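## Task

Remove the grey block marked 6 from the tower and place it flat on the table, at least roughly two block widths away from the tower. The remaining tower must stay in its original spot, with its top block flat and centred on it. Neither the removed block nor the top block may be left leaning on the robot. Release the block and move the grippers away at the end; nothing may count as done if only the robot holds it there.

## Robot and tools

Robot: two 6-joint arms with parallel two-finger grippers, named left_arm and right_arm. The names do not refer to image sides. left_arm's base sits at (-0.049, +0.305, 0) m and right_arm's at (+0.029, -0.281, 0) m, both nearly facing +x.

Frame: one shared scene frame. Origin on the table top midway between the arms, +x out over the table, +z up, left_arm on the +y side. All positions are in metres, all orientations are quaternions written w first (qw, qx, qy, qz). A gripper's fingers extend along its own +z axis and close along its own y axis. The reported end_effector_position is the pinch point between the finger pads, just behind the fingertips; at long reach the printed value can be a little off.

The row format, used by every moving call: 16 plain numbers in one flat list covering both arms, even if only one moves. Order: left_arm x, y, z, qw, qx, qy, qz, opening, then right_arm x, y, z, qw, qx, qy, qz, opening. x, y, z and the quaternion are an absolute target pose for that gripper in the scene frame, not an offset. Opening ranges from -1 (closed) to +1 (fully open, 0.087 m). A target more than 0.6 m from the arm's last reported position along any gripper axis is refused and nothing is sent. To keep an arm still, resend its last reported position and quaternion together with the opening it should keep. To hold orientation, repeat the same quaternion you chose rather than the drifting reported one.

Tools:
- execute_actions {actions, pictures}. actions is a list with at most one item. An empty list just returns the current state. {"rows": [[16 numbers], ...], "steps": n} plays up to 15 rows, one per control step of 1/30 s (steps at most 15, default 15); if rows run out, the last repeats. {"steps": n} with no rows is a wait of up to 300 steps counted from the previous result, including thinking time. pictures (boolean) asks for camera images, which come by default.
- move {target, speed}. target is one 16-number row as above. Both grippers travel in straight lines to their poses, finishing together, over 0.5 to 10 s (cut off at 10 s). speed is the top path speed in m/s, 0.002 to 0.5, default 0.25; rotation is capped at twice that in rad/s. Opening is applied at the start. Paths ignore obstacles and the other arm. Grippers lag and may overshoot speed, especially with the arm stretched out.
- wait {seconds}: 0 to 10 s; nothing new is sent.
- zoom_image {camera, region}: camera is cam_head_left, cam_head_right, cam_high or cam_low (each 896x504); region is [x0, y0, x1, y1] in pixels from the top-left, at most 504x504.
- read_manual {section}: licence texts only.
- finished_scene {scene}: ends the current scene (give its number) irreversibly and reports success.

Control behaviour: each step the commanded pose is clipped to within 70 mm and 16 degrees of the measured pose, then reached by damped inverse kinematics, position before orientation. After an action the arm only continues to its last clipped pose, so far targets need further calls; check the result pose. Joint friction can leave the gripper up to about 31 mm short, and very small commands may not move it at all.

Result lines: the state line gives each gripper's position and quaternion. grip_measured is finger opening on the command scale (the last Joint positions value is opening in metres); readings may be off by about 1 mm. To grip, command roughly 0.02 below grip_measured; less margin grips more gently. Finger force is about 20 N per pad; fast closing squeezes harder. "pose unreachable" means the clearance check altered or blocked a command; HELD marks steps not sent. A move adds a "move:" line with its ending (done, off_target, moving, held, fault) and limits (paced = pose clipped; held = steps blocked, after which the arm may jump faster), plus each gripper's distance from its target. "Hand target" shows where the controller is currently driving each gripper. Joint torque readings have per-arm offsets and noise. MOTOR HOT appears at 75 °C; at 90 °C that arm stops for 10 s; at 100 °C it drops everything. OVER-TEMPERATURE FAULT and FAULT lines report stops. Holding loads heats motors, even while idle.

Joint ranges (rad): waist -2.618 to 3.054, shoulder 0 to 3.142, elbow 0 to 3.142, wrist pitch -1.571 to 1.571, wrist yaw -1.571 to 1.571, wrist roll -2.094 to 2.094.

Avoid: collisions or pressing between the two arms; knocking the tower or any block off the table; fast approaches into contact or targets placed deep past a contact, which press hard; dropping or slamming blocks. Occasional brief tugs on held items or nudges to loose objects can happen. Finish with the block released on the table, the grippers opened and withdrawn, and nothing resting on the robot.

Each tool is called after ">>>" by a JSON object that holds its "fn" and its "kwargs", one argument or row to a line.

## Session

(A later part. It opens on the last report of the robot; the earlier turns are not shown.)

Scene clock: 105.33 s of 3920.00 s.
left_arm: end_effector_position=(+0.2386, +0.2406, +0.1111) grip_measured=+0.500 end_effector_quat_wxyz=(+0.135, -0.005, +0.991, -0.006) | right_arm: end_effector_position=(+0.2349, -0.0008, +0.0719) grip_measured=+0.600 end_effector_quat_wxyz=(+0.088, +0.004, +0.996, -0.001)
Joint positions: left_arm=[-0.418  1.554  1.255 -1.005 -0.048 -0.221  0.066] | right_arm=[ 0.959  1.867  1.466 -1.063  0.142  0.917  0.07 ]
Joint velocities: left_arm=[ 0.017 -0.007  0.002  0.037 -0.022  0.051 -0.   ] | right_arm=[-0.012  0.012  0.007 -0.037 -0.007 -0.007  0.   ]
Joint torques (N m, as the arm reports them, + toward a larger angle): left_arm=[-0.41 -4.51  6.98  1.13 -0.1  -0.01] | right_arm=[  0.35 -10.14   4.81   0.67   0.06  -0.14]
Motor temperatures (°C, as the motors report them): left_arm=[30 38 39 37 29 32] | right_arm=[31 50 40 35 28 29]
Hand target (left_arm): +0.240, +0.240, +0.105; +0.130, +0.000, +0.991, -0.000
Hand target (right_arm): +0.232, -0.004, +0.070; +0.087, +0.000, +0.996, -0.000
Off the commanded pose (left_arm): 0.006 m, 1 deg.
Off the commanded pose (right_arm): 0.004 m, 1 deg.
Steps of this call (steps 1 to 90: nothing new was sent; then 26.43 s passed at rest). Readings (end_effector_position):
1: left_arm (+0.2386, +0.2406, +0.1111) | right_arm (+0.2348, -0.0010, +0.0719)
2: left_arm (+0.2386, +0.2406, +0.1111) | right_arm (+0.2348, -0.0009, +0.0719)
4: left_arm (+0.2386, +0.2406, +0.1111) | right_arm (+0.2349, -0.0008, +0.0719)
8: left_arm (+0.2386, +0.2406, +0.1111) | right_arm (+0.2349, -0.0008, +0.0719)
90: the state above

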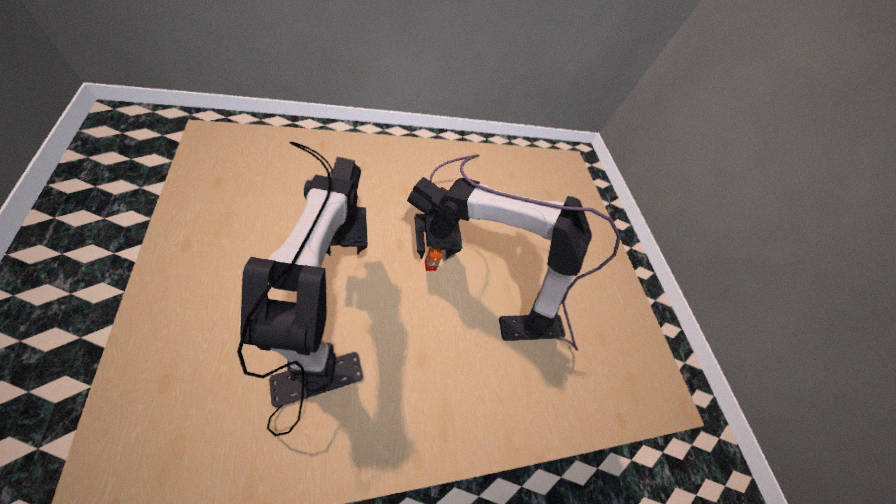

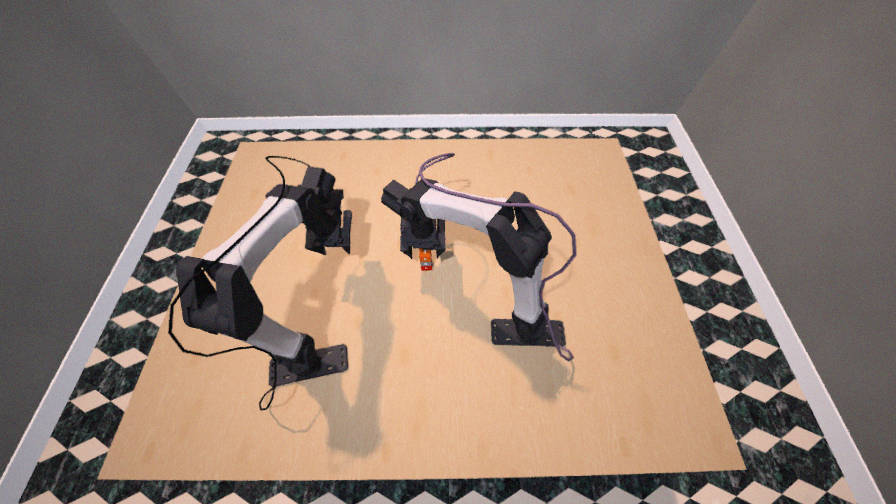

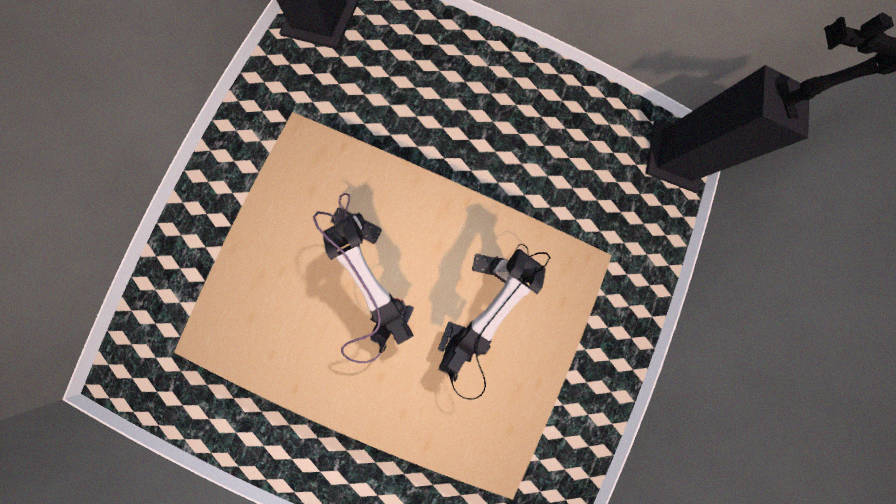

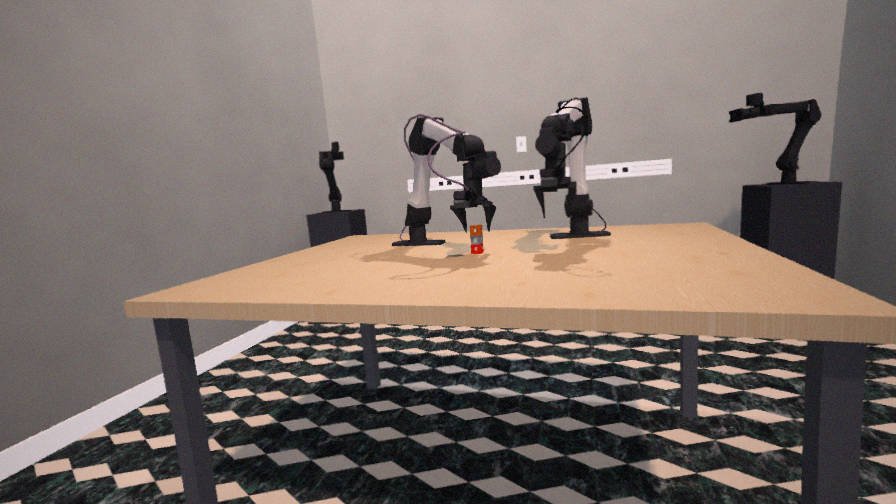

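>>> {"fn": "execute_actions", "kwargs": {
  "actions": [
    {"rows":[[0.240,0.240,0.105,0.1305,0,0.9914,0,0.5,0.2328,-0.0042,0.0705,0.0872,0,0.9962,0,0.555],[0.240,0.240,0.105,0.1305,0,0.9914,0,0.5,0.2335,-0.0047,0.0705,0.0872,0,0.9962,0,0.51],[0.240,0.240,0.105,0.1305,0,0.9914,0,0.5,0.2342,-0.0052,0.0705,0.0872,0,0.9962,0,0.465],[0.240,0.240,0.105,0.1305,0,0.9914,0,0.5,0.2349,-0.0058,0.0705,0.0872,0,0.9962,0,0.42],[0.240,0.240,0.105,0.1305,0,0.9914,0,0.5,0.2355,-0.0063,0.0705,0.0872,0,0.9962,0,0.375],[0.240,0.240,0.105,0.1305,0,0.9914,0,0.5,0.2361,-0.0067,0.0705,0.0872,0,0.9962,0,0.33],[0.240,0.240,0.105,0.1305,0,0.9914,0,0.5,0.2367,-0.0072,0.0705,0.0872,0,0.9962,0,0.285],[0.240,0.240,0.105,0.1305,0,0.9914,0,0.5,0.2373,-0.0076,0.0705,0.0872,0,0.9962,0,0.24],[0.240,0.240,0.105,0.1305,0,0.9914,0,0.5,0.2379,-0.0081,0.0705,0.0872,0,0.9962,0,0.195],[0.240,0.240,0.105,0.1305,0,0.9914,0,0.5,0.2384,-0.0085,0.0705,0.0872,0,0.9962,0,0.15],[0.240,0.240,0.105,0.1305,0,0.9914,0,0.5,0.2384,-0.0085,0.0705,0.0872,0,0.9962,0,0.105],[0.240,0.240,0.105,0.1305,0,0.9914,0,0.5,0.2384,-0.0085,0.0705,0.0872,0,0.9962,0,0.06],[0.240,0.240,0.105,0.1305,0,0.9914,0,0.5,0.2384,-0.0085,0.0705,0.0872,0,0.9962,0,0.015],[0.240,0.240,0.105,0.1305,0,0.9914,0,0.5,0.2384,-0.0085,0.0705,0.0872,0,0.9962,0,-0.03],[0.240,0.240,0.105,0.1305,0,0.9914,0,0.5,0.2384,-0.0085,0.0705,0.0872,0,0.9962,0,-0.075]],"steps":15}
  ],
  "pictures": false
}}

>>> {"fn": "execute_actions", "kwargs": {
  "actions": [
    {"rows":[[0.240,0.240,0.105,0.1305,0,0.9914,0,0.5,0.2384,-0.0085,0.0705,0.0872,0,0.9962,0,-0.10],[0.240,0.240,0.105,0.1305,0,0.9914,0,0.5,0.2384,-0.0085,0.0705,0.0872,0,0.9962,0,-0.125],[0.240,0.240,0.105,0.1305,0,0.9914,0,0.5,0.2384,-0.0085,0.0705,0.0872,0,0.9962,0,-0.15],[0.240,0.240,0.105,0.1305,0,0.9914,0,0.5,0.2384,-0.0085,0.0705,0.0872,0,0.9962,0,-0.175],[0.240,0.240,0.105,0.1305,0,0.9914,0,0.5,0.2384,-0.0085,0.0705,0.0872,0,0.9962,0,-0.20],[0.240,0.240,0.105,0.1305,0,0.9914,0,0.5,0.2384,-0.0085,0.0705,0.0872,0,0.9962,0,-0.22],[0.240,0.240,0.105,0.1305,0,0.9914,0,0.5,0.2384,-0.0085,0.0705,0.0872,0,0.9962,0,-0.24],[0.240,0.240,0.105,0.1305,0,0.9914,0,0.5,0.2384,-0.0085,0.0705,0.0872,0,0.9962,0,-0.26],[0.240,0.240,0.105,0.1305,0,0.9914,0,0.5,0.2384,-0.0085,0.0705,0.0872,0,0.9962,0,-0.28],[0.240,0.240,0.105,0.1305,0,0.9914,0,0.5,0.2384,-0.0085,0.0705,0.0872,0,0.9962,0,-0.30],[0.240,0.240,0.105,0.1305,0,0.9914,0,0.5,0.2384,-0.0085,0.0705,0.0872,0,0.9962,0,-0.31]],"steps":15}
  ],
  "pictures": false
}}

>>> {"fn": "move", "kwargs": {
  "target": [0.240,0.240,0.105,0.1305,0,0.9914,0,0.5,0.2375,-0.003,0.097,0.0872,0,0.9962,0,-0.31],
  "speed": 0.08
}}

>>> {"fn": "move", "kwargs": {
  "target": [0.2452,-0.0045,0.092,0.1305,0,0.9914,0,0.5,0.255,-0.235,0.11,0.0872,0,0.9962,0,-0.31],
  "speed": 0.22
}}

>>> {"fn": "move", "kwargs": {
  "target": [0.2364,-0.0024,0.041,0.128,0.005,0.9915,-0.0065,0.5,0.255,-0.235,0.11,0.0872,0,0.9962,0,-0.31],
  "speed": 0.1
}}

>>> {"fn": "zoom_image", "kwargs": {
  "camera": "cam_low",
  "region": [448,204,504,260]
}}

>>> {"fn": "zoom_image", "kwargs": {
  "camera": "cam_head_right",
  "region": [398,229,454,279]
}}

Scene clock: 211.97 s of 3920.00 s.
left_arm: end_effector_position=(+0.2387, +0.2407, +0.1111) grip_measured=+0.500 end_effector_quat_wxyz=(+0.136, -0.005, +0.991, -0.005) | right_arm: end_effector_position=(+0.2382, -0.0031, +0.0719) grip_measured=-0.053 end_effector_quat_wxyz=(+0.088, -0.000, +0.996, -0.000)
Joint positions: left_arm=[-0.418  1.554  1.255 -1.004 -0.049 -0.221  0.066] | right_arm=[ 0.948  1.867  1.466 -1.06   0.139  0.897  0.041]
Joint velocities: left_arm=[ 0.007 -0.002  0.002 -0.066  0.022 -0.081 -0.   ] | right_arm=[-0.022 -0.002  0.007  0.007 -0.037 -0.037 -0.038]
Joint torques (N m, as the arm reports them, + toward a larger angle): left_arm=[-0.46 -4.51  7.11  1.13 -0.08 -0.03] | right_arm=[ -0.65 -10.13   4.83   0.68   0.05  -0.14]
Motor temperatures (°C, as the motors report them): left_arm=[30 39 40 35 29 32] | right_arm=[31 55 39 34 28 29]
Hand target (left_arm): +0.240, +0.240, +0.105; +0.131, +0.000, +0.991, -0.000
Hand target (right_arm): +0.238, -0.008, +0.070; +0.087, -0.000, +0.996, +0.000
Off the commanded pose (left_arm): 0.006 m, 1 deg.
Off the commanded pose (right_arm): 0.006 m, 0 deg.
Steps of this call (steps 1 to 90: nothing new was sent; then 103.13 s passed at rest; steps 91 to 105: all 15 steps of this action). Readings (end_effector_position):
91: left_arm (+0.2386, +0.2406, +0.1111) | right_arm (+0.2349, -0.0008, +0.0719)
92: left_arm (+0.2386, +0.2406, +0.1111) | right_arm (+0.2350, -0.0007, +0.0719)
94: left_arm (+0.2386, +0.2406, +0.1111) | right_arm (+0.2349, -0.0008, +0.0719)
98: left_arm (+0.2387, +0.2407, +0.1111) | right_arm (+0.2351, -0.0008, +0.0719)
105: the state above

Scene clock: 212.47 s of 3920.00 s.
left_arm: end_effector_position=(+0.2387, +0.2407, +0.1111) grip_measured=+0.500 end_effector_quat_wxyz=(+0.136, -0.005, +0.991, -0.005) | right_arm: end_effector_position=(+0.2382, -0.0032, +0.0719) grip_measured=-0.272 end_effector_quat_wxyz=(+0.088, -0.002, +0.996, -0.001)
Joint positions: left_arm=[-0.418  1.554  1.255 -1.004 -0.049 -0.221  0.066] | right_arm=[ 0.948  1.867  1.466 -1.06   0.139  0.894  0.032]
Joint velocities: left_arm=[-0.012 -0.007  0.002  0.066 -0.022 -0.037 -0.   ] | right_arm=[-0.012  0.007 -0.012 -0.022 -0.051  0.066  0.   ]
Joint torques (N m, as the arm reports them, + toward a larger angle): left_arm=[-0.48 -4.58  7.07  1.13 -0.07 -0.02] | right_arm=[ -0.57 -10.11   4.84   0.67   0.06  -0.14]
Motor temperatures (°C, as the motors report them): left_arm=[30 39 40 35 29 32] | right_arm=[31 55 39 34 28 29]
Hand target (left_arm): +0.240, +0.240, +0.105; +0.131, +0.000, +0.991, -0.000
Hand target (right_arm): +0.238, -0.008, +0.070; +0.087, -0.000, +0.996, -0.000
Off the commanded pose (left_arm): 0.006 m, 1 deg.
Off the commanded pose (right_arm): 0.005 m, 0 deg.
Steps of this call (steps 1 to 15: all 15 steps of this action). Readings (end_effector_position):
1: left_arm (+0.2387, +0.2407, +0.1111) | right_arm (+0.2382, -0.0031, +0.0719)
2: left_arm (+0.2387, +0.2407, +0.1111) | right_arm (+0.2382, -0.0031, +0.0719)
4: left_arm (+0.2387, +0.2407, +0.1111) | right_arm (+0.2382, -0.0031, +0.0719)
8: left_arm (+0.2387, +0.2407, +0.1111) | right_arm (+0.2382, -0.0032, +0.0719)
15: the state above

Scene clock: 213.63 s of 3920.00 s.
left_arm: end_effector_position=(+0.2387, +0.2407, +0.1111) grip_measured=+0.500 end_effector_quat_wxyz=(+0.136, -0.005, +0.991, -0.005) | right_arm: end_effector_position=(+0.2364, -0.0055, +0.0882) grip_measured=-0.272 end_effector_quat_wxyz=(+0.082, -0.002, +0.997, -0.008)
Joint positions: left_arm=[-0.418  1.554  1.255 -1.004 -0.049 -0.221  0.066] | right_arm=[ 0.948  1.867  1.531 -1.145  0.139  0.894  0.032]
Joint velocities: left_arm=[-0.002 -0.007  0.007  0.037 -0.051 -0.022 -0.   ] | right_arm=[-0.012 -0.012  0.007  0.007 -0.022  0.037 -0.   ]
Joint torques (N m, as the arm reports them, + toward a larger angle): left_arm=[-0.31 -4.51  7.01  1.13 -0.07 -0.03] | right_arm=[ 0.33 -9.92  8.23  0.45  0.06 -0.01]
Motor temperatures (°C, as the motors report them): left_arm=[30 39 40 35 29 32] | right_arm=[31 55 39 34 28 29]
Hand target (left_arm): +0.240, +0.240, +0.105; +0.131, +0.000, +0.991, -0.000
Hand target (right_arm): +0.238, -0.003, +0.097; +0.087, +0.000, +0.996, +0.000
Off the commanded pose (left_arm): 0.006 m, 1 deg.
Off the commanded pose (right_arm): 0.009 m, 1 deg.
move: done

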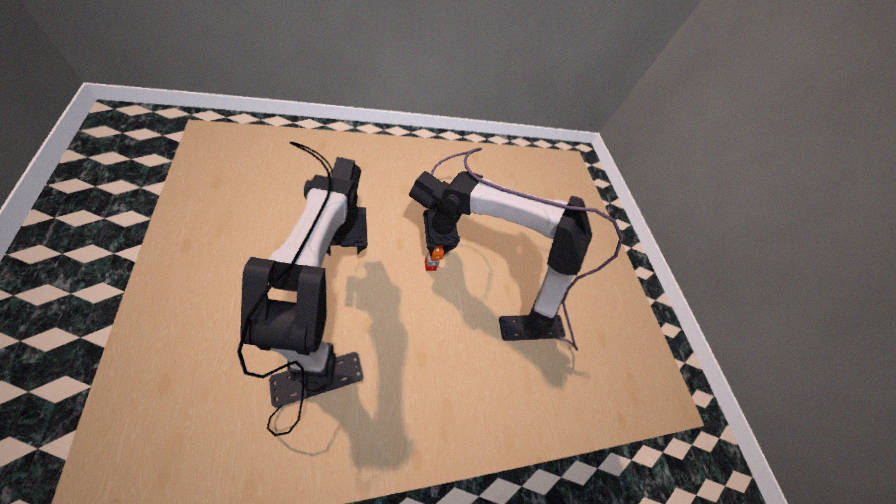

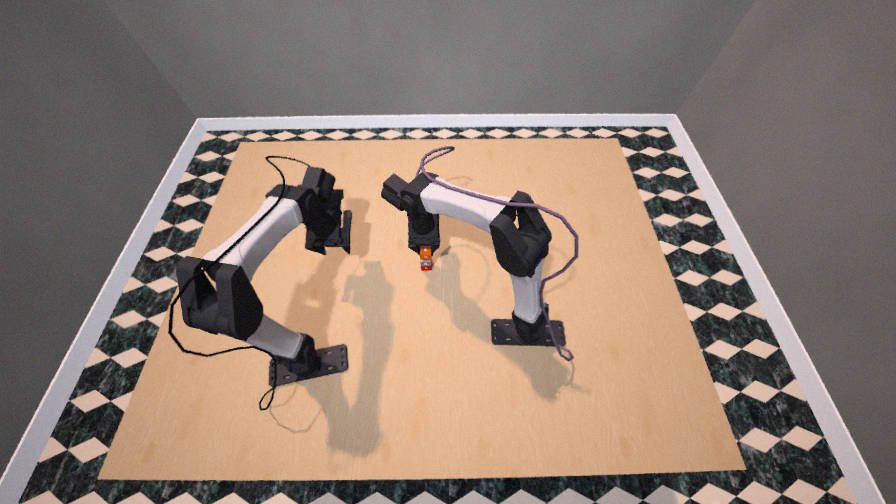

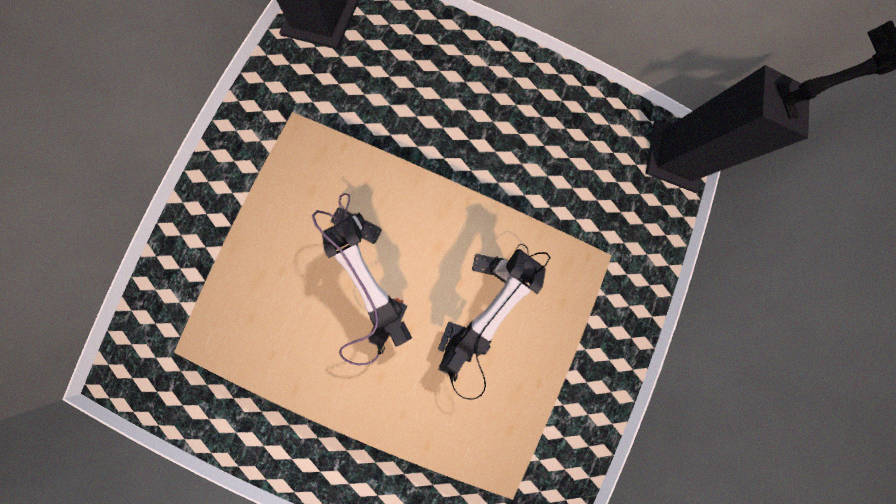

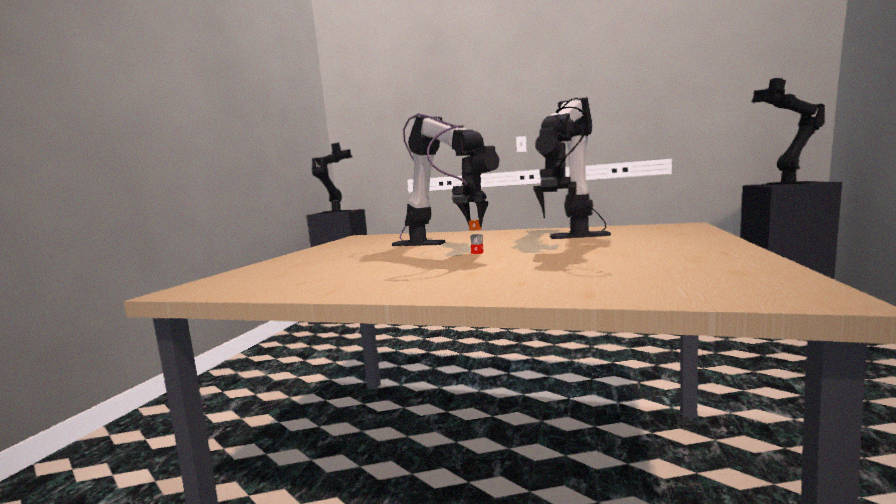

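Scene clock: 215.43 s of 3920.00 s.
left_arm: end_effector_position=(+0.2387, -0.0047, +0.0909) grip_measured=+0.500 end_effector_quat_wxyz=(+0.129, +0.004, +0.992, -0.007) | right_arm: end_effector_position=(+0.2609, -0.2279, +0.1135) grip_measured=-0.272 end_effector_quat_wxyz=(+0.094, +0.001, +0.996, +0.006)
Joint positions: left_arm=[-1.027  2.091  1.857 -1.148 -0.179 -0.802  0.066] | right_arm=[ 0.253  1.415  1.144 -1.112  0.027  0.21   0.032]
Joint velocities: left_arm=[ 0.017 -0.012 -0.012 -0.051 -0.007 -0.007  0.   ] | right_arm=[-0.002  0.012  0.002 -0.022 -0.007 -0.051 -0.001]
Joint torques (N m, as the arm reports them, + toward a larger angle): left_arm=[ 0.24 -9.01  9.53  0.69 -0.17 -0.16] | right_arm=[-0.49 -5.83  4.98  0.69 -0.05 -0.15]
Motor temperatures (°C, as the motors report them): left_arm=[30 39 40 35 29 32] | right_arm=[31 55 39 34 28 29]
Hand target (left_arm): +0.242, -0.006, +0.092; +0.131, -0.000, +0.991, -0.003
Hand target (right_arm): +0.253, -0.231, +0.110; +0.082, +0.001, +0.997, +0.006
Off the commanded pose (left_arm): 0.007 m, 1 deg.
Off the commanded pose (right_arm): 0.010 m, 1 deg.
move: done

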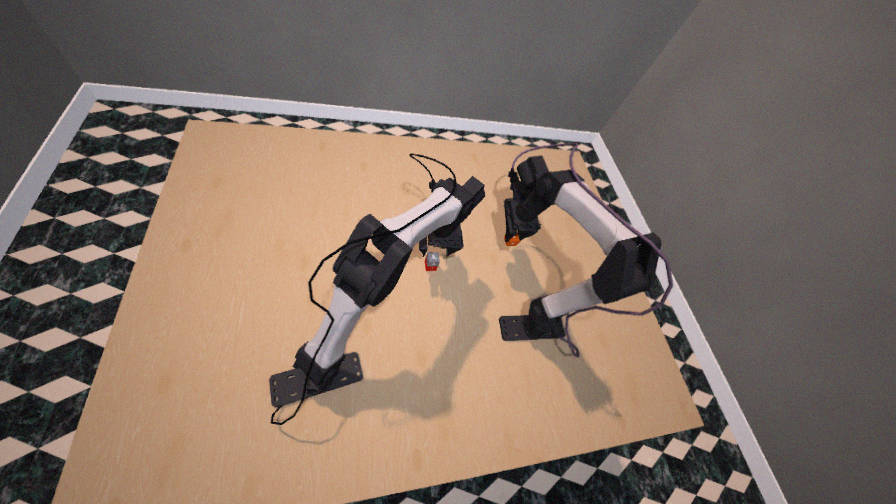

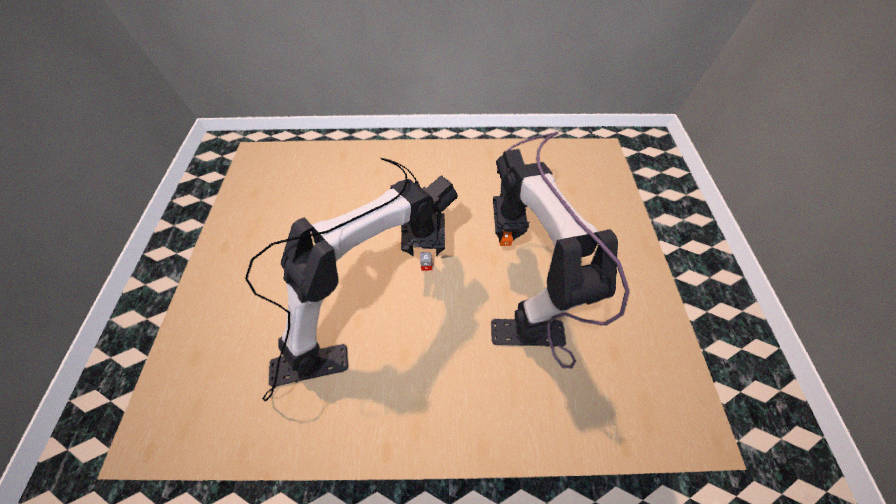

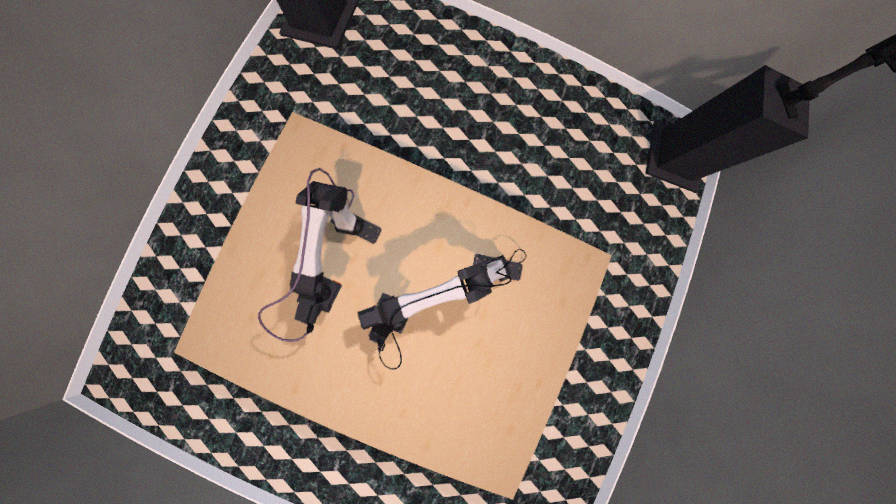

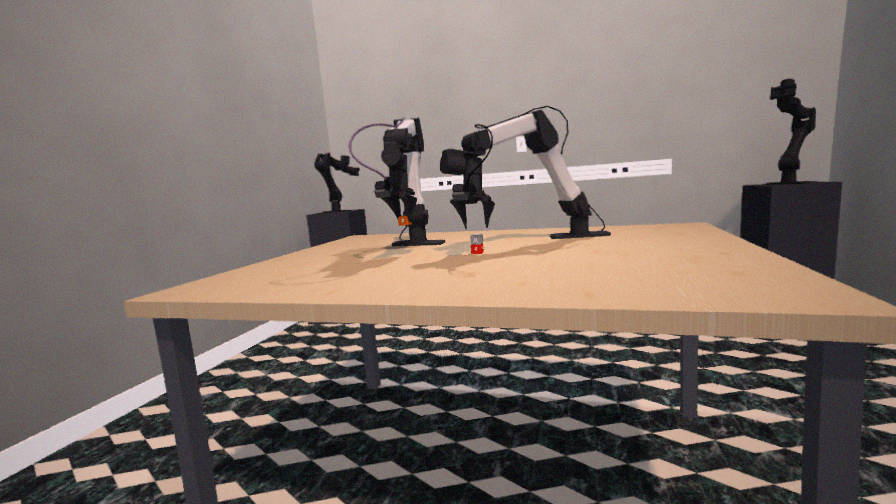

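Scene clock: 216.50 s of 3920.00 s.
left_arm: end_effector_position=(+0.2397, -0.0058, +0.0509) grip_measured=+0.500 end_effector_quat_wxyz=(+0.135, +0.003, +0.991, -0.014) | right_arm: end_effector_position=(+0.2609, -0.2285, +0.1135) grip_measured=-0.272 end_effector_quat_wxyz=(+0.094, -0.004, +0.996, +0.006)
Joint positions: left_arm=[-1.027  2.091  1.696 -0.969 -0.179 -0.802  0.066] | right_arm=[ 0.253  1.415  1.144 -1.112  0.027  0.2    0.032]
Joint velocities: left_arm=[-0.017 -0.022 -0.032  0.022  0.022  0.037  0.001] | right_arm=[ 0.002  0.012 -0.022 -0.037 -0.037  0.095  0.001]
Joint torques (N m, as the arm reports them, + toward a larger angle): left_arm=[ 0.22 -9.52  5.11  0.95 -0.11 -0.06] | right_arm=[-0.98 -5.92  5.09  0.74  0.04 -0.14]
Motor temperatures (°C, as the motors report them): left_arm=[30 39 40 35 29 32] | right_arm=[31 55 39 34 28 29]
Hand target (left_arm): +0.237, -0.003, +0.041; +0.128, +0.005, +0.992, -0.006
Hand target (right_arm): +0.255, -0.235, +0.110; +0.087, +0.000, +0.996, -0.000
Off the commanded pose (left_arm): 0.011 m, 1 deg.
Off the commanded pose (right_arm): 0.010 m, 1 deg.
move: off_target (left_arm)

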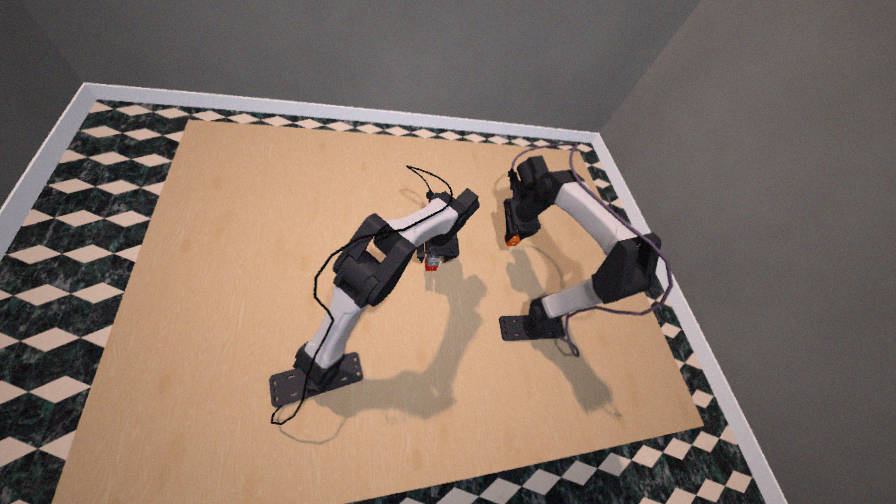

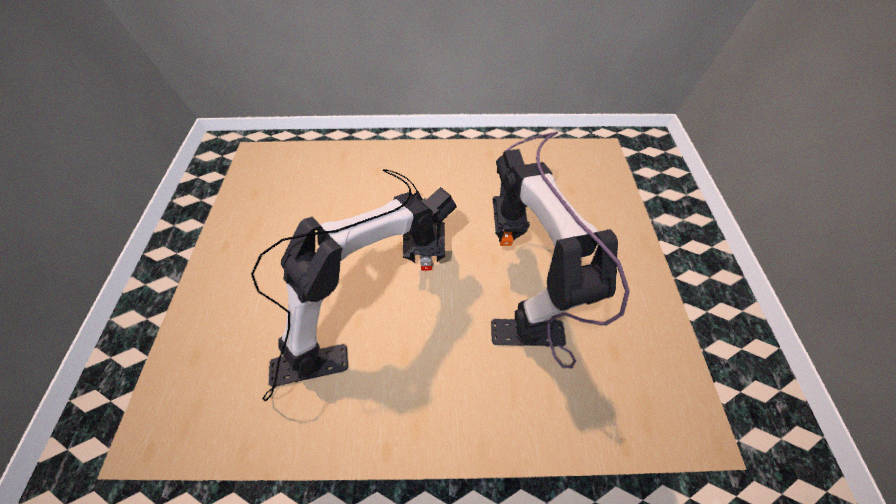

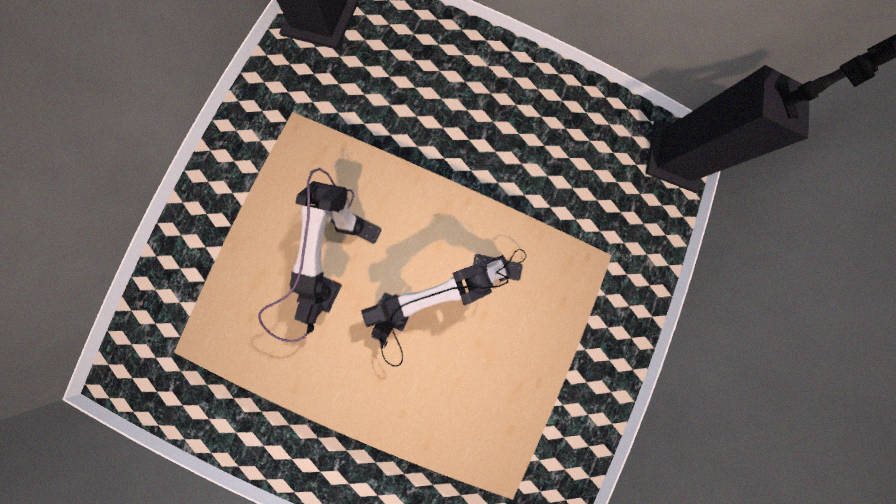

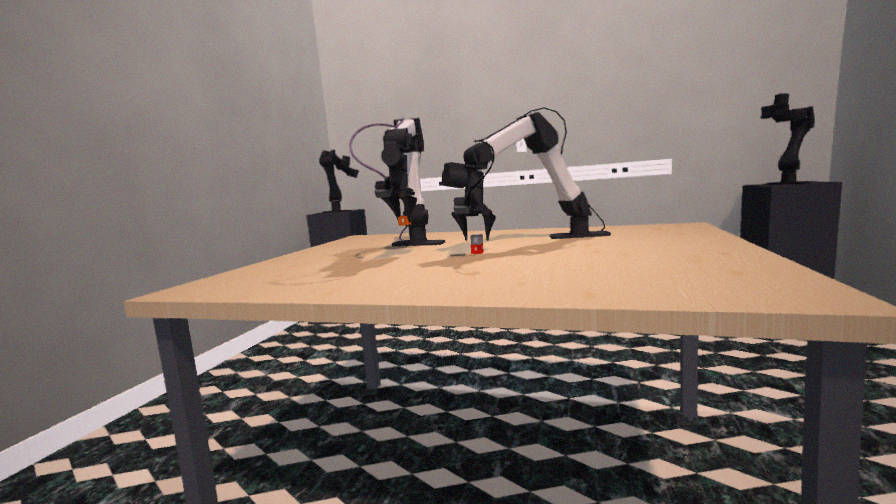

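Region (448, 204, 504, 260) of cam_low's 896x504 image, scaled by 9.000, with more detail than that image has.

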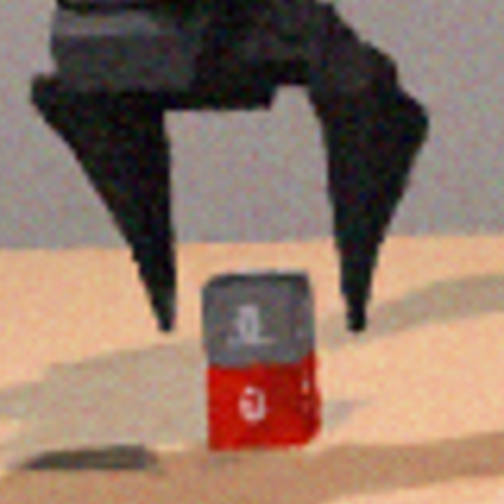

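Region (398, 229, 454, 279) of cam_head_right's 896x504 image, scaled by 9.000, with more detail than that image has; it fills the top 450 rows of this view, and the rest is white.

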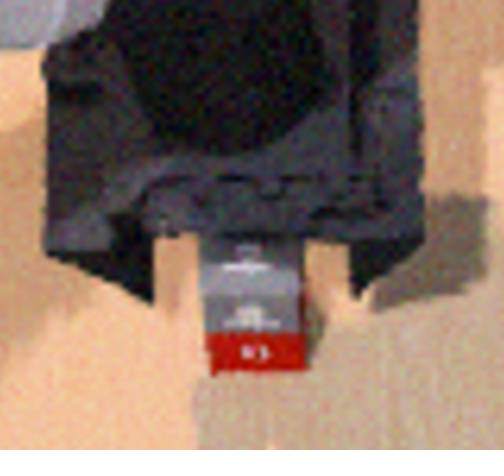

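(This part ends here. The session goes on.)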